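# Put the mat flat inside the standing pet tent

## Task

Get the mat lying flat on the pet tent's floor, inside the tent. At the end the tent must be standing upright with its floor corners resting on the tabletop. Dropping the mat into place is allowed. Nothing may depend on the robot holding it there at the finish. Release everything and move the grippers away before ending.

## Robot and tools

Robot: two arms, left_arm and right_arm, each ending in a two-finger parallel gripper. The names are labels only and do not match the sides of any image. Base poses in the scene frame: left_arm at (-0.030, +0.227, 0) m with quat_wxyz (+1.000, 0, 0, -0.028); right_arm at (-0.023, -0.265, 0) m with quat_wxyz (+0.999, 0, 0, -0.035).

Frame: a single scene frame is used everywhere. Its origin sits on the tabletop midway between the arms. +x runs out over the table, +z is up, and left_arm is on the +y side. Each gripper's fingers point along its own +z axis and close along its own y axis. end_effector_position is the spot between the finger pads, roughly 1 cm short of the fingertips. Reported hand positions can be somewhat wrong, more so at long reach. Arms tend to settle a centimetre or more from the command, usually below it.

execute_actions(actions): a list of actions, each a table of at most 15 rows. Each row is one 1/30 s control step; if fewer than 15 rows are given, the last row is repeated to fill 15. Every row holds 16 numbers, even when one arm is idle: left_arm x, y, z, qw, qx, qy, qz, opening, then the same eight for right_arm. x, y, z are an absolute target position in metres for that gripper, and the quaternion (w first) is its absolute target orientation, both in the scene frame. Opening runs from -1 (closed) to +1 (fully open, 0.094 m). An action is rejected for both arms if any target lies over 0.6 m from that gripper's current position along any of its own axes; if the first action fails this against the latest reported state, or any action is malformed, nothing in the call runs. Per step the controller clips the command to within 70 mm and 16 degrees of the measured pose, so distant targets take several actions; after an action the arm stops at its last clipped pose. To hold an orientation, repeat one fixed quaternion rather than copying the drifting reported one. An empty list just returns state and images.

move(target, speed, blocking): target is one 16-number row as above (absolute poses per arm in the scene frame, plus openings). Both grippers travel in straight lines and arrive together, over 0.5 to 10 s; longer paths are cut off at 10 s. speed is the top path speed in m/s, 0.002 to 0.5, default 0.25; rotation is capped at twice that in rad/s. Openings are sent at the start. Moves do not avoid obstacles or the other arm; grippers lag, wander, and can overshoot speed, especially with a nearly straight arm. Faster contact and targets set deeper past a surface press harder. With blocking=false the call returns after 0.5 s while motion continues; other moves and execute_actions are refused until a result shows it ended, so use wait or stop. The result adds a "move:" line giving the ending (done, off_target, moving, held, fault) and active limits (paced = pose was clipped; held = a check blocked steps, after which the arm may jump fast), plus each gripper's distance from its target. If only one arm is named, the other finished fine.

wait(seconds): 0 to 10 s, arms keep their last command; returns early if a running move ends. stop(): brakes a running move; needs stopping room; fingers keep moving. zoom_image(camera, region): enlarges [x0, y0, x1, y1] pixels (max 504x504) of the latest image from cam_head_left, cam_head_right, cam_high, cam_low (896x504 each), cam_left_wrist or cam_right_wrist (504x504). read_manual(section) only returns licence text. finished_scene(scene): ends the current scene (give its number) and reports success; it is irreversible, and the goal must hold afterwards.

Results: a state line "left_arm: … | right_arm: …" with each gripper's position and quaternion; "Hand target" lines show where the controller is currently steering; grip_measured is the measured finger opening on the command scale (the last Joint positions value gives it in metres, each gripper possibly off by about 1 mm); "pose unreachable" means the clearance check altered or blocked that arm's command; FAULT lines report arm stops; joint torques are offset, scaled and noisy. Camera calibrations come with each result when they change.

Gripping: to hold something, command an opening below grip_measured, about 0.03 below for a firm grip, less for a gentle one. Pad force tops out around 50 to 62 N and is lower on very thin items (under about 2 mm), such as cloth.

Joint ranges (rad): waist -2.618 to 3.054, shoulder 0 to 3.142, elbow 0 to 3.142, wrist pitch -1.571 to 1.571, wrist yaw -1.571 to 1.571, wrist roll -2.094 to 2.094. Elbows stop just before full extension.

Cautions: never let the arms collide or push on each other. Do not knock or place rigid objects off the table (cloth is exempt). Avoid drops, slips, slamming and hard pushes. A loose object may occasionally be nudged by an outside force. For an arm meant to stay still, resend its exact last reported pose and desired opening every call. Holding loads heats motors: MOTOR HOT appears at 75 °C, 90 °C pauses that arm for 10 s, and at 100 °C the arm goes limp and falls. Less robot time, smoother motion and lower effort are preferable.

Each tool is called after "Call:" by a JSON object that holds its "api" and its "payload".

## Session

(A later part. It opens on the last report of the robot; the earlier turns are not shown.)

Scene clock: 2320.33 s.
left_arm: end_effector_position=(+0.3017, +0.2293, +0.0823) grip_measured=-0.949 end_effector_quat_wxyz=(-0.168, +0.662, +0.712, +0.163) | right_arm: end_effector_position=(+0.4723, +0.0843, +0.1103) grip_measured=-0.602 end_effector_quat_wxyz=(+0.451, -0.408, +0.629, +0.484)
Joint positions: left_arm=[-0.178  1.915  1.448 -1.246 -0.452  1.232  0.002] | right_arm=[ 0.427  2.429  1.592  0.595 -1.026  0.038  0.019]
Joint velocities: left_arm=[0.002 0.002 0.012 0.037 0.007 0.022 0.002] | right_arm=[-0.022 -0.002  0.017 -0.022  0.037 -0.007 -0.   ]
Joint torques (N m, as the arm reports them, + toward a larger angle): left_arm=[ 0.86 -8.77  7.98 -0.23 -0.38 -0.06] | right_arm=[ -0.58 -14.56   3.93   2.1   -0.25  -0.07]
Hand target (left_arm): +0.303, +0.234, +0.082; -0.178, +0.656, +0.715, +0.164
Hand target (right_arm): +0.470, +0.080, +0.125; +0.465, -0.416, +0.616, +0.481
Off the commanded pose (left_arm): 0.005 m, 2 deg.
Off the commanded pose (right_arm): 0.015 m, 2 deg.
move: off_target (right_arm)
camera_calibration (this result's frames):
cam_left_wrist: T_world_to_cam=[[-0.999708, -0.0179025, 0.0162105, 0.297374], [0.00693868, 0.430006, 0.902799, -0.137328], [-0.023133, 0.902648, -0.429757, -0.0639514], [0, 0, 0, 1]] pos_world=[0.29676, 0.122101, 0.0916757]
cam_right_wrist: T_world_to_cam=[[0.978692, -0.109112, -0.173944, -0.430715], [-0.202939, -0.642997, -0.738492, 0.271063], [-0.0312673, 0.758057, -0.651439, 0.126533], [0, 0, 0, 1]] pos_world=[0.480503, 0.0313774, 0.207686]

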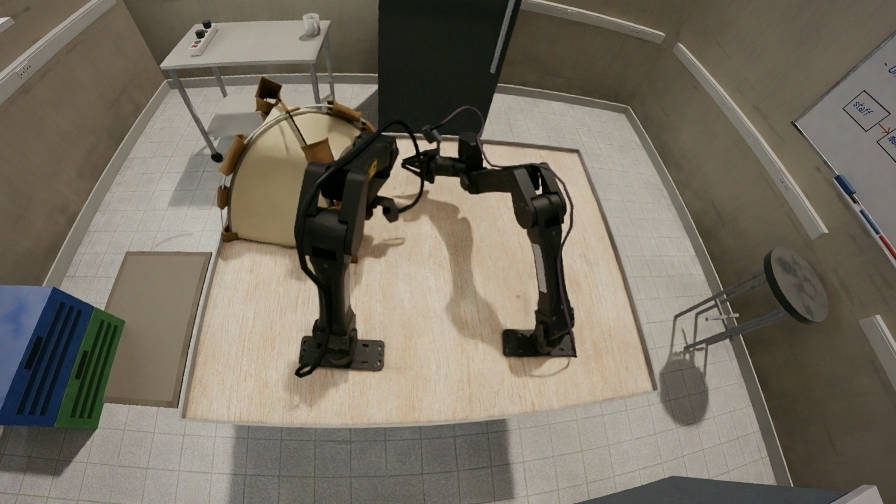

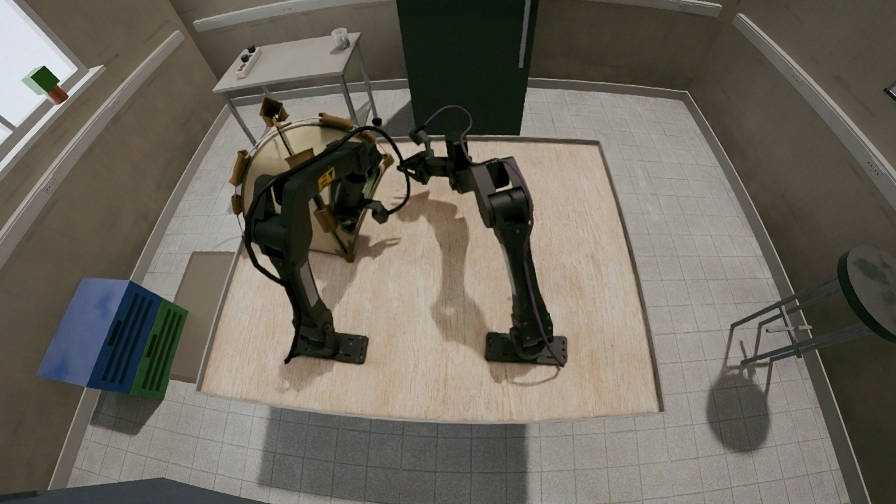

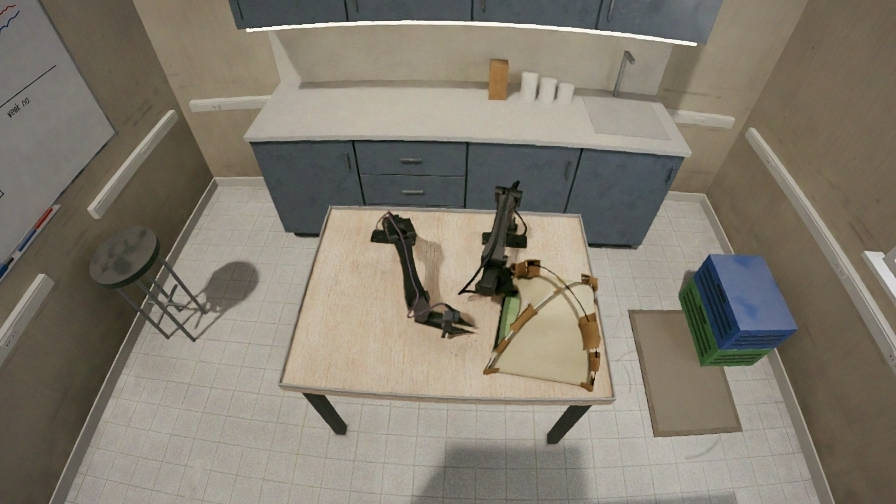

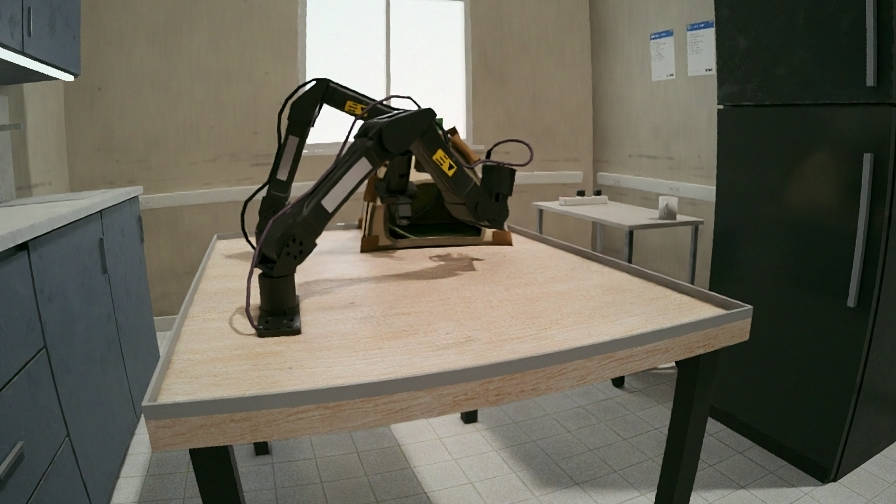

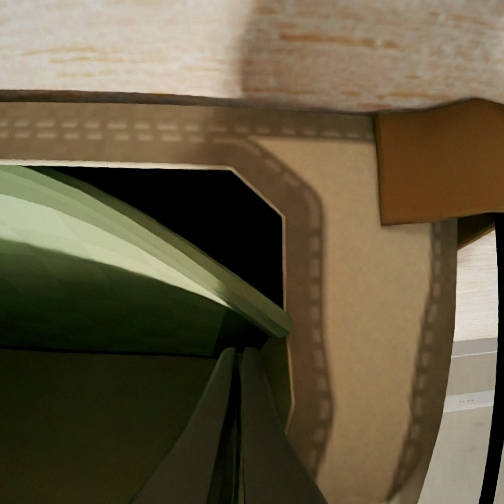

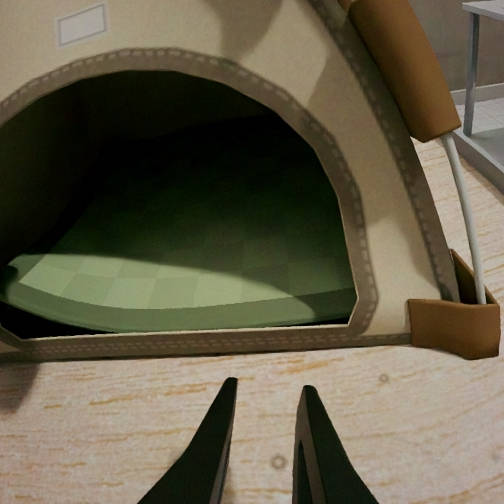

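Call:
{"api": "move", "payload": {"target": [0.304,0.242,0.036,-0.1784,0.6555,0.7154,0.1634,-0.95, 0.470,0.080,0.125,0.4648,-0.4155,0.6161,0.4813,-0.6], "speed": 0.03}}

Scene clock: 2324.10 s.
left_arm: end_effector_position=(+0.3076, +0.2353, +0.0472) grip_measured=-0.949 end_effector_quat_wxyz=(-0.162, +0.655, +0.719, +0.167) | right_arm: end_effector_position=(+0.4723, +0.0843, +0.1103) grip_measured=-0.602 end_effector_quat_wxyz=(+0.451, -0.408, +0.629, +0.484)
Joint positions: left_arm=[-0.157  1.96   1.367 -1.101 -0.455  1.236  0.002] | right_arm=[ 0.427  2.429  1.592  0.595 -1.026  0.038  0.019]
Joint velocities: left_arm=[-0.007  0.002 -0.007  0.037  0.022  0.007  0.   ] | right_arm=[ 0.012  0.012 -0.017 -0.007 -0.022 -0.007  0.   ]
Joint torques (N m, as the arm reports them, + toward a larger angle): left_arm=[ 0.97 -9.06  3.64  0.11 -0.39  0.13] | right_arm=[ -0.59 -14.57   3.91   2.1   -0.25  -0.07]
Hand target (left_arm): +0.303, +0.242, +0.037; -0.179, +0.656, +0.715, +0.163
Hand target (right_arm): +0.470, +0.080, +0.125; +0.465, -0.416, +0.616, +0.481
Off the commanded pose (left_arm): 0.014 m, 2 deg.
Off the commanded pose (right_arm): 0.015 m, 2 deg.
move: off_target (left_arm, right_arm)
camera_calibration (this result's frames):
cam_left_wrist: T_world_to_cam=[[-0.999397, -0.03473, -0.000454921, 0.30866], [-0.0153999, 0.431335, 0.902061, -0.101664], [-0.0311324, 0.901523, -0.431609, -0.081448], [0, 0, 0, 1]] pos_world=[0.304372, 0.127998, 0.056694]
cam_right_wrist: T_world_to_cam=[[0.978692, -0.109112, -0.173944, -0.430715], [-0.202939, -0.642997, -0.738492, 0.271063], [-0.0312673, 0.758057, -0.651439, 0.126533], [0, 0, 0, 1]] pos_world=[0.480503, 0.0313774, 0.207686]

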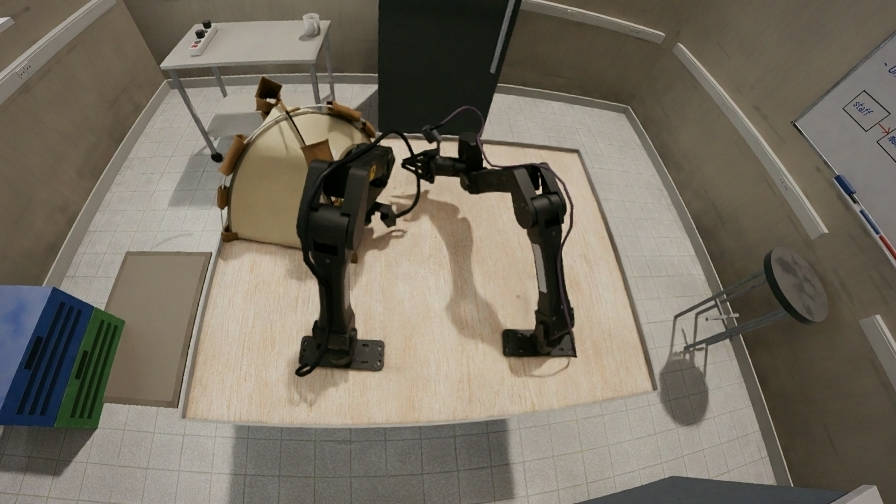

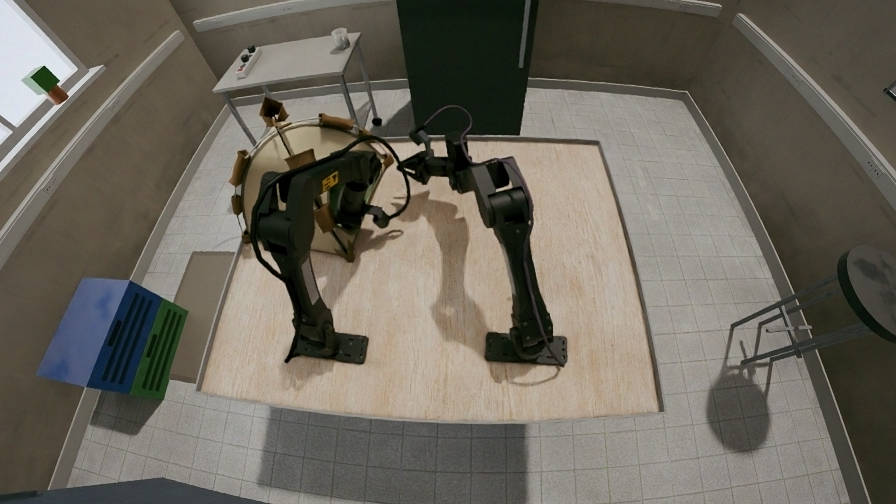

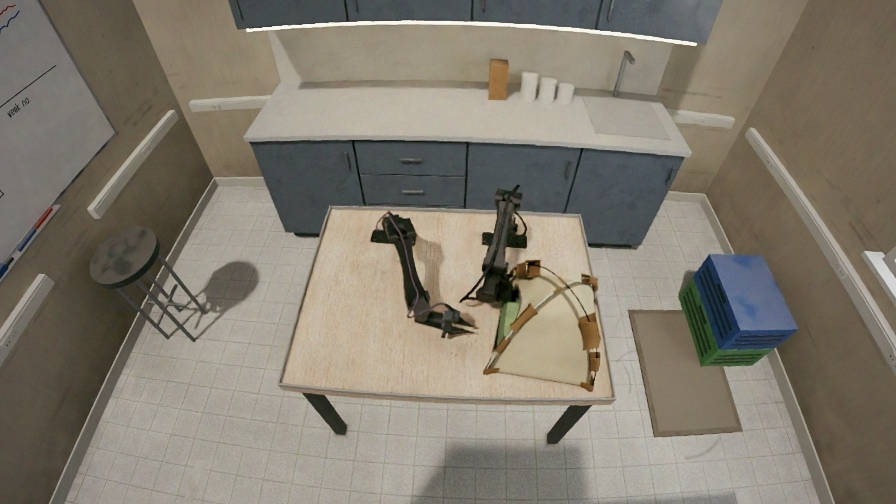

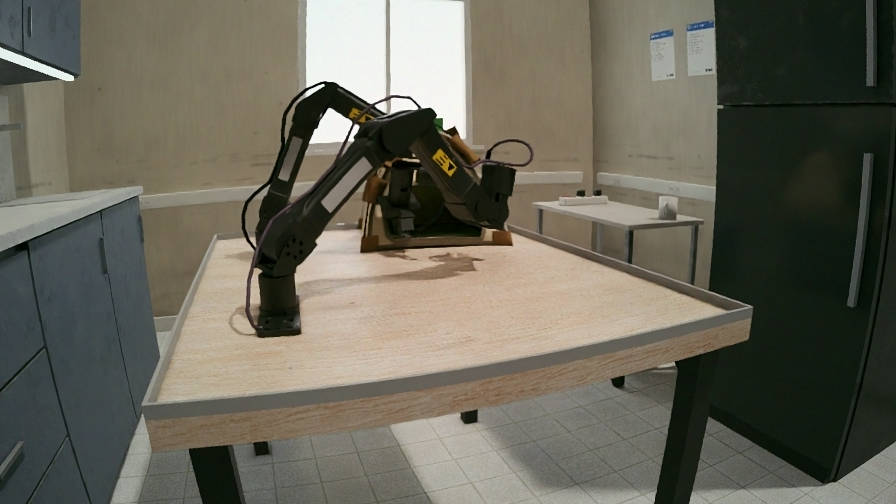

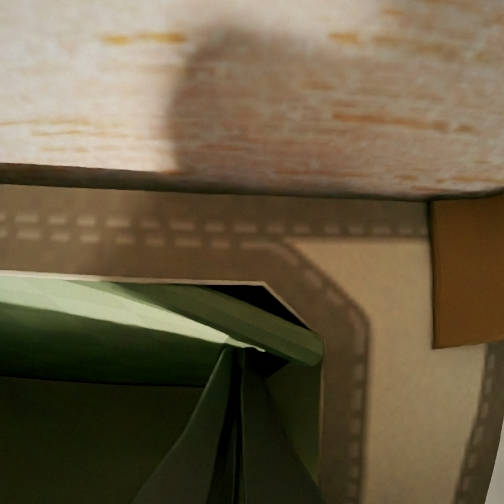

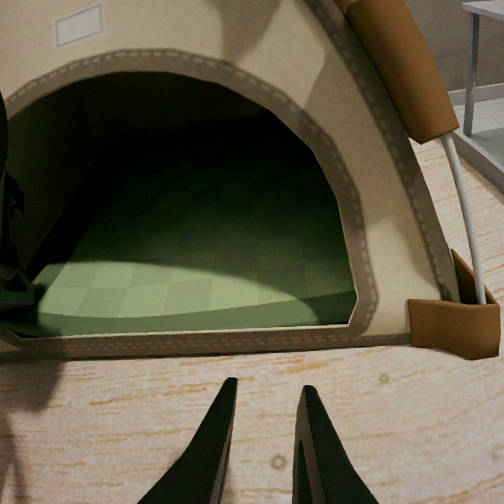

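Call:
{"api": "move", "payload": {"target": [0.304,0.256,0.022,-0.1784,0.6555,0.7154,0.1634,-0.95, 0.470,0.080,0.125,0.4648,-0.4155,0.6161,0.4813,-0.6], "speed": 0.025}}

Scene clock: 2328.17 s.
left_arm: end_effector_position=(+0.3100, +0.2500, +0.0360) grip_measured=-0.949 end_effector_quat_wxyz=(-0.158, +0.653, +0.720, +0.170) | right_arm: end_effector_position=(+0.4723, +0.0843, +0.1103) grip_measured=-0.602 end_effector_quat_wxyz=(+0.451, -0.408, +0.629, +0.484)
Joint positions: left_arm=[-0.115  1.96   1.32  -1.024 -0.461  1.28   0.002] | right_arm=[ 0.427  2.429  1.592  0.595 -1.026  0.038  0.019]
Joint velocities: left_arm=[ 0.017  0.022  0.002  0.051 -0.037 -0.066 -0.   ] | right_arm=[ 0.007 -0.022  0.007  0.081  0.037 -0.022 -0.   ]
Joint torques (N m, as the arm reports them, + toward a larger angle): left_arm=[ 0.72 -8.44  3.55  0.18 -0.39  0.11] | right_arm=[ -0.59 -14.58   3.94   2.1   -0.24  -0.07]
Hand target (left_arm): +0.303, +0.256, +0.023; -0.179, +0.656, +0.715, +0.163
Hand target (right_arm): +0.470, +0.080, +0.125; +0.465, -0.416, +0.616, +0.481
Off the commanded pose (left_arm): 0.016 m, 3 deg.
Off the commanded pose (right_arm): 0.015 m, 2 deg.
move: off_target (left_arm, right_arm)
camera_calibration (this result's frames):
cam_left_wrist: T_world_to_cam=[[-0.999271, -0.0361891, -0.0121902, 0.312318], [-0.0266242, 0.431402, 0.901767, -0.0943893], [-0.0273753, 0.901433, -0.432051, -0.100563], [0, 0, 0, 1]] pos_world=[0.306824, 0.142673, 0.0454761]
cam_right_wrist: T_world_to_cam=[[0.978692, -0.109112, -0.173944, -0.430715], [-0.202939, -0.642997, -0.738492, 0.271063], [-0.0312673, 0.758057, -0.651439, 0.126533], [0, 0, 0, 1]] pos_world=[0.480503, 0.0313774, 0.207686]

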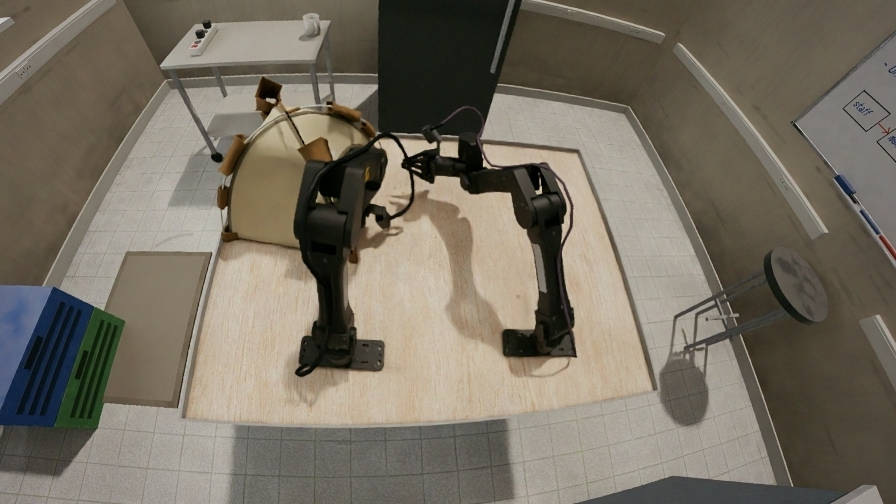

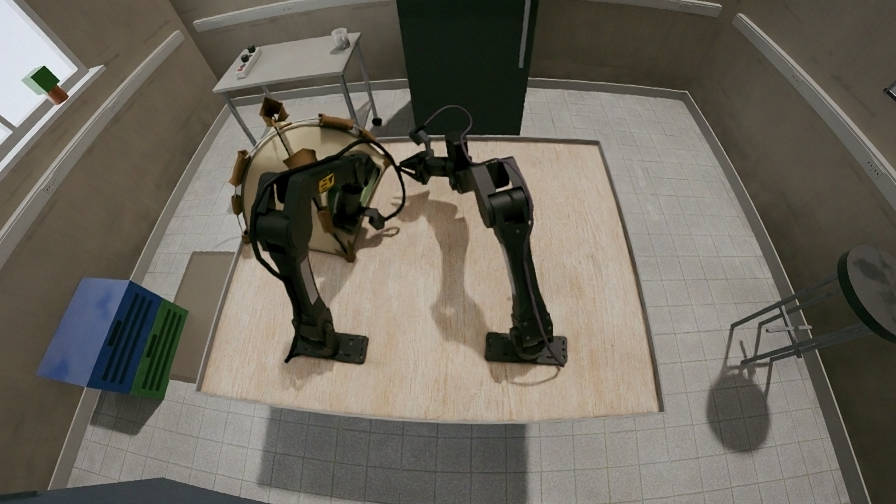

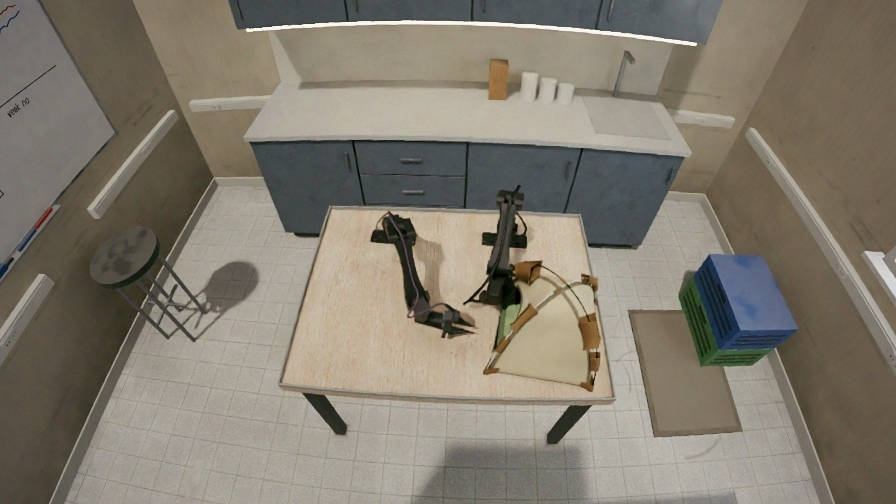

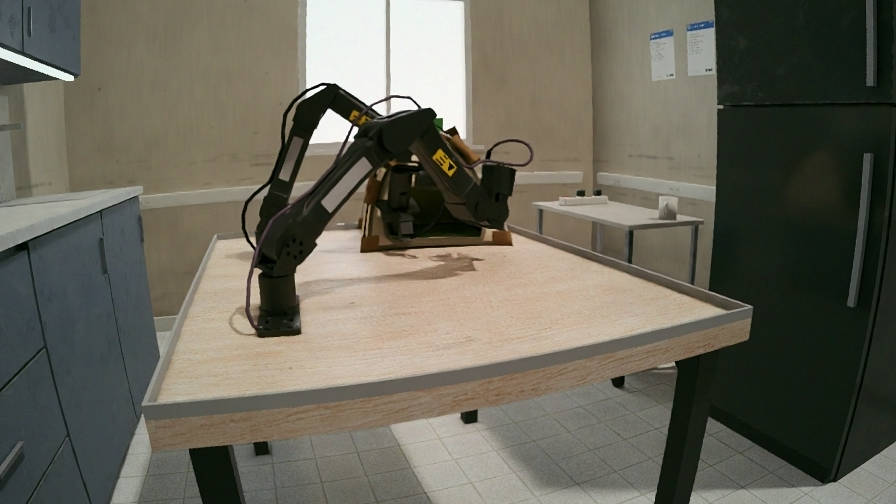

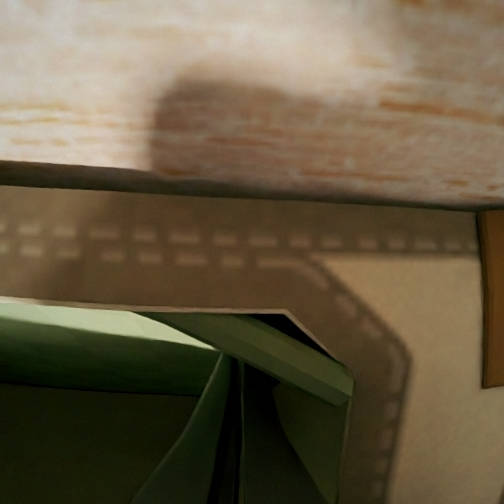

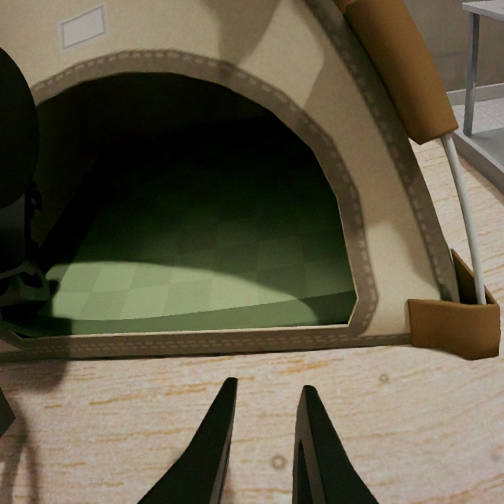

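Call:
{"api": "move", "payload": {"target": [0.298,0.205,0.078,-0.1784,0.6555,0.7154,0.1634,-0.95, 0.470,0.080,0.125,0.4648,-0.4155,0.6161,0.4813,-0.6], "speed": 0.05}}

Scene clock: 2346.67 s.
left_arm: end_effector_position=(+0.2979, +0.2099, +0.0737) grip_measured=-0.949 end_effector_quat_wxyz=(-0.181, +0.656, +0.713, +0.168) | right_arm: end_effector_position=(+0.4723, +0.0843, +0.1103) grip_measured=-0.602 end_effector_quat_wxyz=(+0.451, -0.408, +0.629, +0.484)
Joint positions: left_arm=[-0.244  1.96   1.463 -1.273 -0.461  1.14   0.002] | right_arm=[ 0.427  2.429  1.592  0.595 -1.026  0.038  0.019]
Joint velocities: left_arm=[-0.007  0.007 -0.012 -0.007  0.051  0.007  0.   ] | right_arm=[-0.012 -0.007 -0.002 -0.066  0.007 -0.095 -0.001]
Joint torques (N m, as the arm reports them, + toward a larger angle): left_arm=[ -0.6  -10.6    7.92  -0.36  -0.18  -0.06] | right_arm=[ -0.56 -14.6    3.96   2.11  -0.24  -0.07]
Hand target (left_arm): +0.299, +0.205, +0.078; -0.177, +0.656, +0.715, +0.164
Hand target (right_arm): +0.470, +0.080, +0.125; +0.465, -0.416, +0.616, +0.481
Off the commanded pose (left_arm): 0.007 m, 1 deg.
Off the commanded pose (right_arm): 0.015 m, 2 deg.
move: off_target (right_arm)
camera_calibration (this result's frames):
cam_left_wrist: T_world_to_cam=[[-0.999162, -0.0315211, 0.0260907, 0.29537], [0.0110587, 0.40588, 0.913859, -0.118113], [-0.0393956, 0.913383, -0.405192, -0.0493792], [0, 0, 0, 1]] pos_world=[0.294483, 0.102352, 0.0802243]
cam_right_wrist: T_world_to_cam=[[0.978692, -0.109112, -0.173944, -0.430715], [-0.202939, -0.642997, -0.738492, 0.271063], [-0.0312673, 0.758057, -0.651439, 0.126533], [0, 0, 0, 1]] pos_world=[0.480503, 0.0313774, 0.207686]

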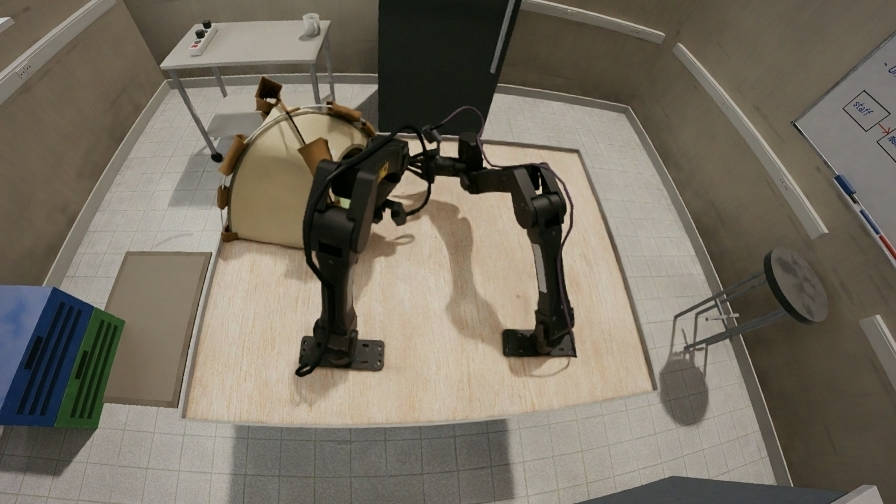

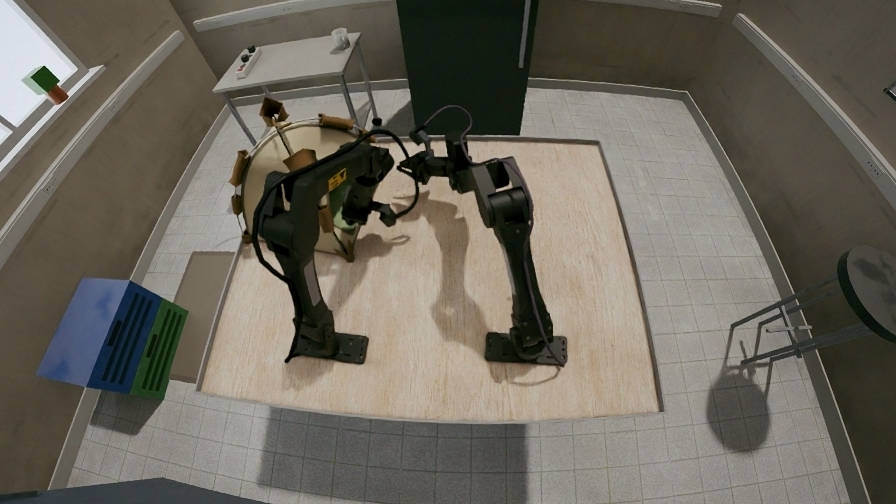

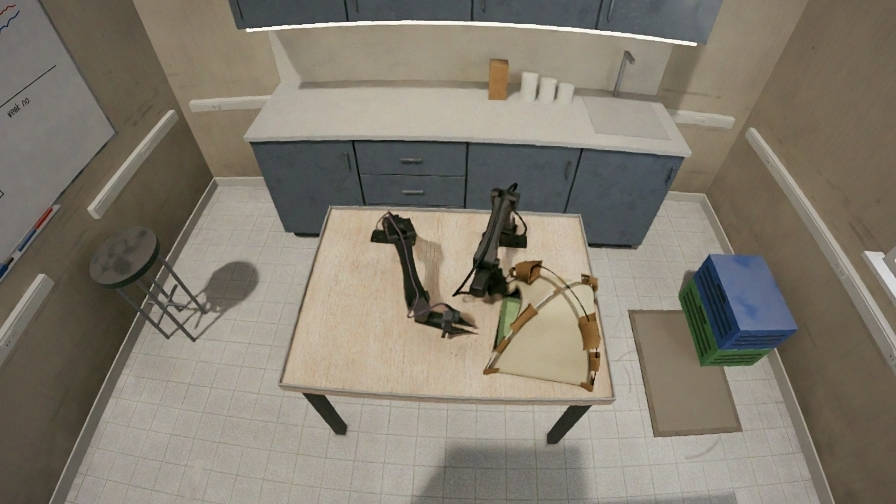

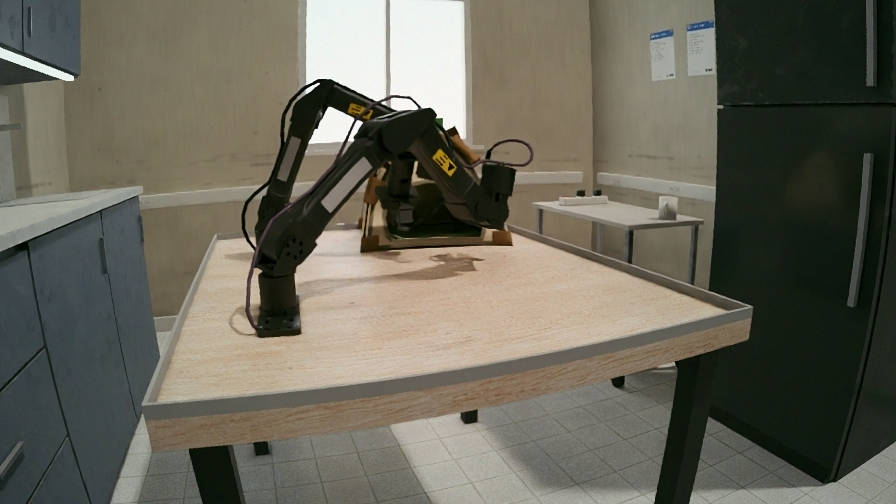

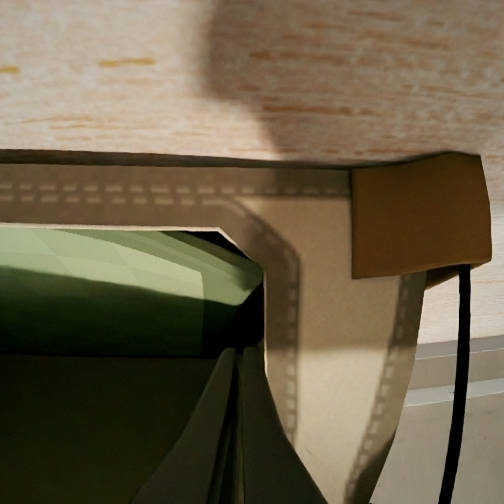

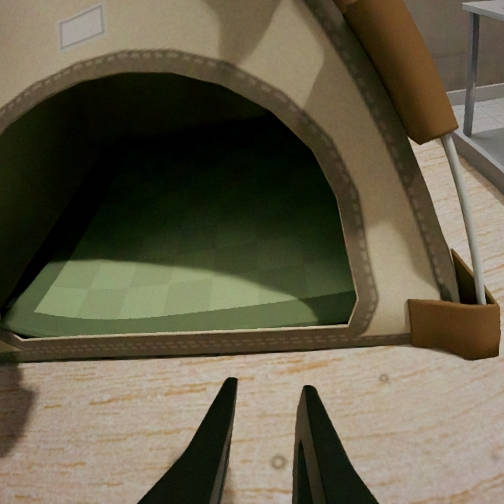

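Call:
{"api": "zoom_image", "payload": {"camera": "cam_left_wrist", "region": [130,190,330,370]}}

Region (130, 190, 330, 370) of cam_left_wrist's 504x504 image, scaled by 2.520, with more detail than that image has; it fills the top 454 rows of this view, and the rest is white.

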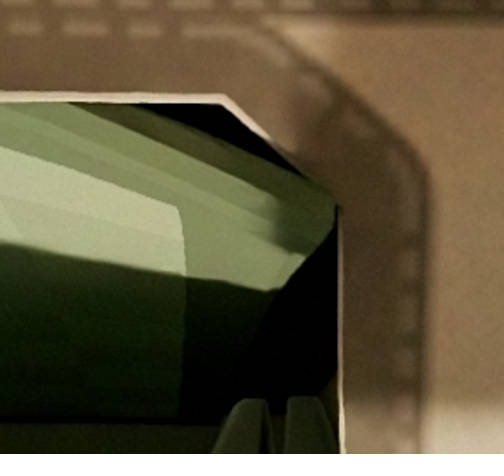

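Call:
{"api": "move", "payload": {"target": [0.292,0.229,0.050,-0.1784,0.6555,0.7154,0.1634,-0.95, 0.470,0.080,0.125,0.4648,-0.4155,0.6161,0.4813,-0.6], "speed": 0.03}}

Scene clock: 2356.53 s.
left_arm: end_effector_position=(+0.2929, +0.2258, +0.0495) grip_measured=-0.949 end_effector_quat_wxyz=(-0.185, +0.656, +0.714, +0.162) | right_arm: end_effector_position=(+0.4723, +0.0843, +0.1103) grip_measured=-0.602 end_effector_quat_wxyz=(+0.451, -0.408, +0.629, +0.484)
Joint positions: left_arm=[-0.2    1.96   1.364 -1.166 -0.461  1.186  0.002] | right_arm=[ 0.427  2.429  1.592  0.595 -1.026  0.038  0.019]
Joint velocities: left_arm=[-0.017 -0.012 -0.027 -0.007  0.081 -0.066  0.001] | right_arm=[ 0.002  0.002 -0.002  0.022 -0.037 -0.007  0.001]
Joint torques (N m, as the arm reports them, + toward a larger angle): left_arm=[  0.78 -12.3    3.44   0.01  -0.26   0.09] | right_arm=[ -0.56 -14.55   3.96   2.1   -0.25  -0.08]
Hand target (left_arm): +0.291, +0.229, +0.050; -0.179, +0.655, +0.715, +0.163
Hand target (right_arm): +0.470, +0.080, +0.125; +0.465, -0.416, +0.616, +0.481
Off the commanded pose (left_arm): 0.003 m, 1 deg.
Off the commanded pose (right_arm): 0.015 m, 2 deg.
move: off_target (right_arm)
camera_calibration (this result's frames):
cam_left_wrist: T_world_to_cam=[[-0.998571, -0.0357395, 0.0397346, 0.291631], [0.0216134, 0.409914, 0.911868, -0.10638], [-0.0488774, 0.911424, -0.408556, -0.0705243], [0, 0, 0, 1]] pos_world=[0.290067, 0.118307, 0.0566033]
cam_right_wrist: T_world_to_cam=[[0.978692, -0.109112, -0.173944, -0.430715], [-0.202939, -0.642997, -0.738492, 0.271063], [-0.0312673, 0.758057, -0.651439, 0.126533], [0, 0, 0, 1]] pos_world=[0.480503, 0.0313774, 0.207686]

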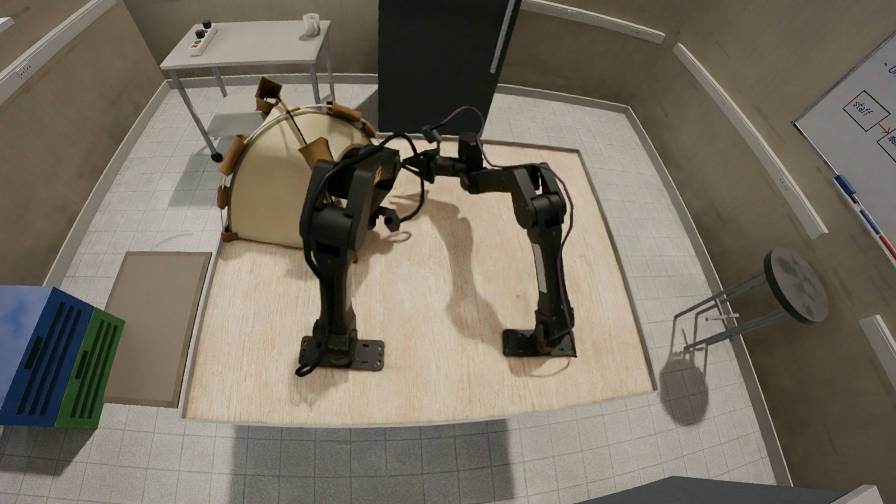

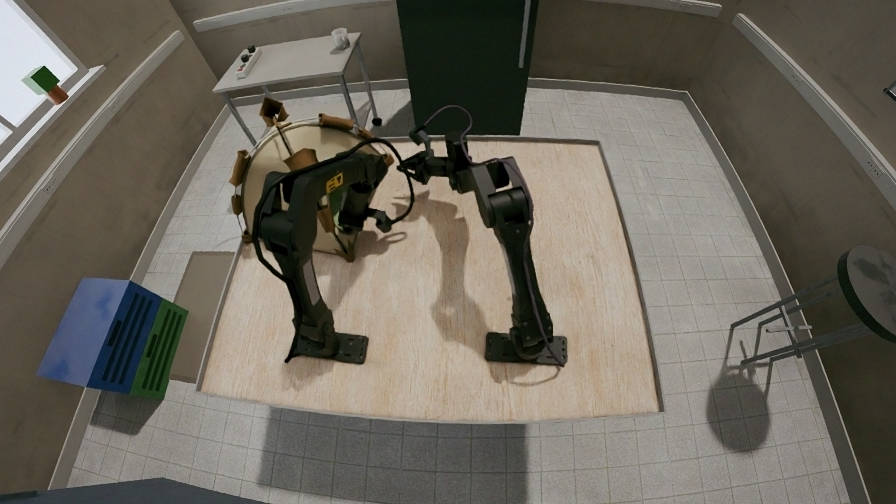

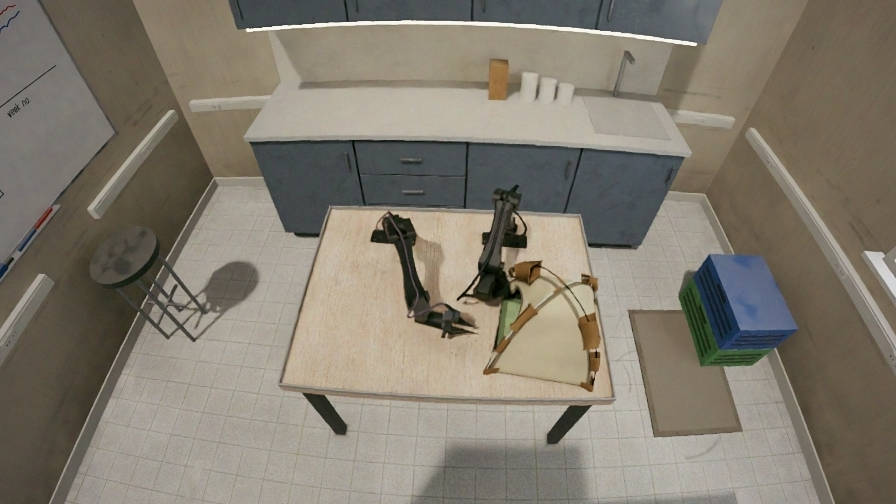

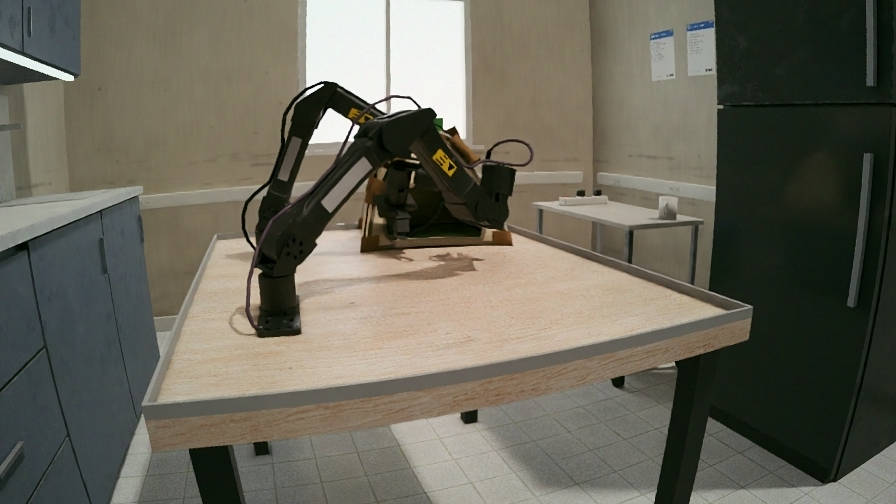

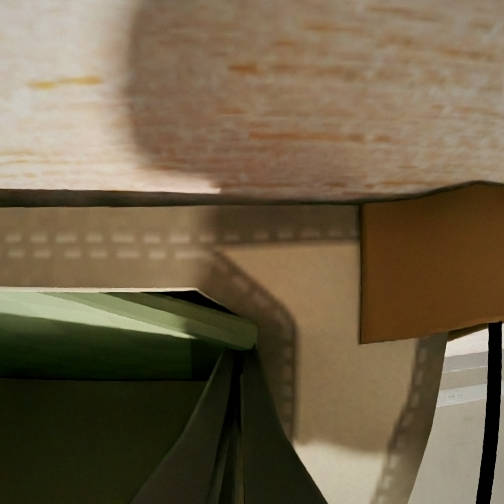

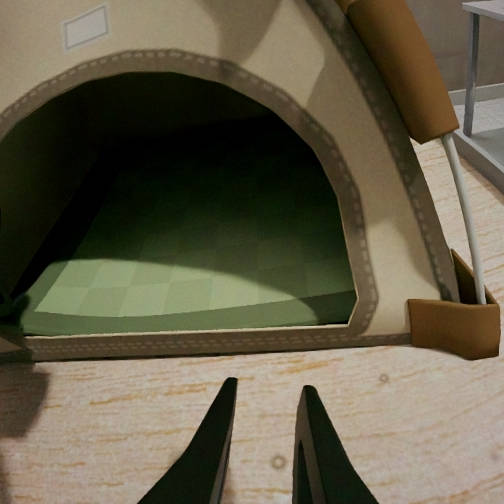

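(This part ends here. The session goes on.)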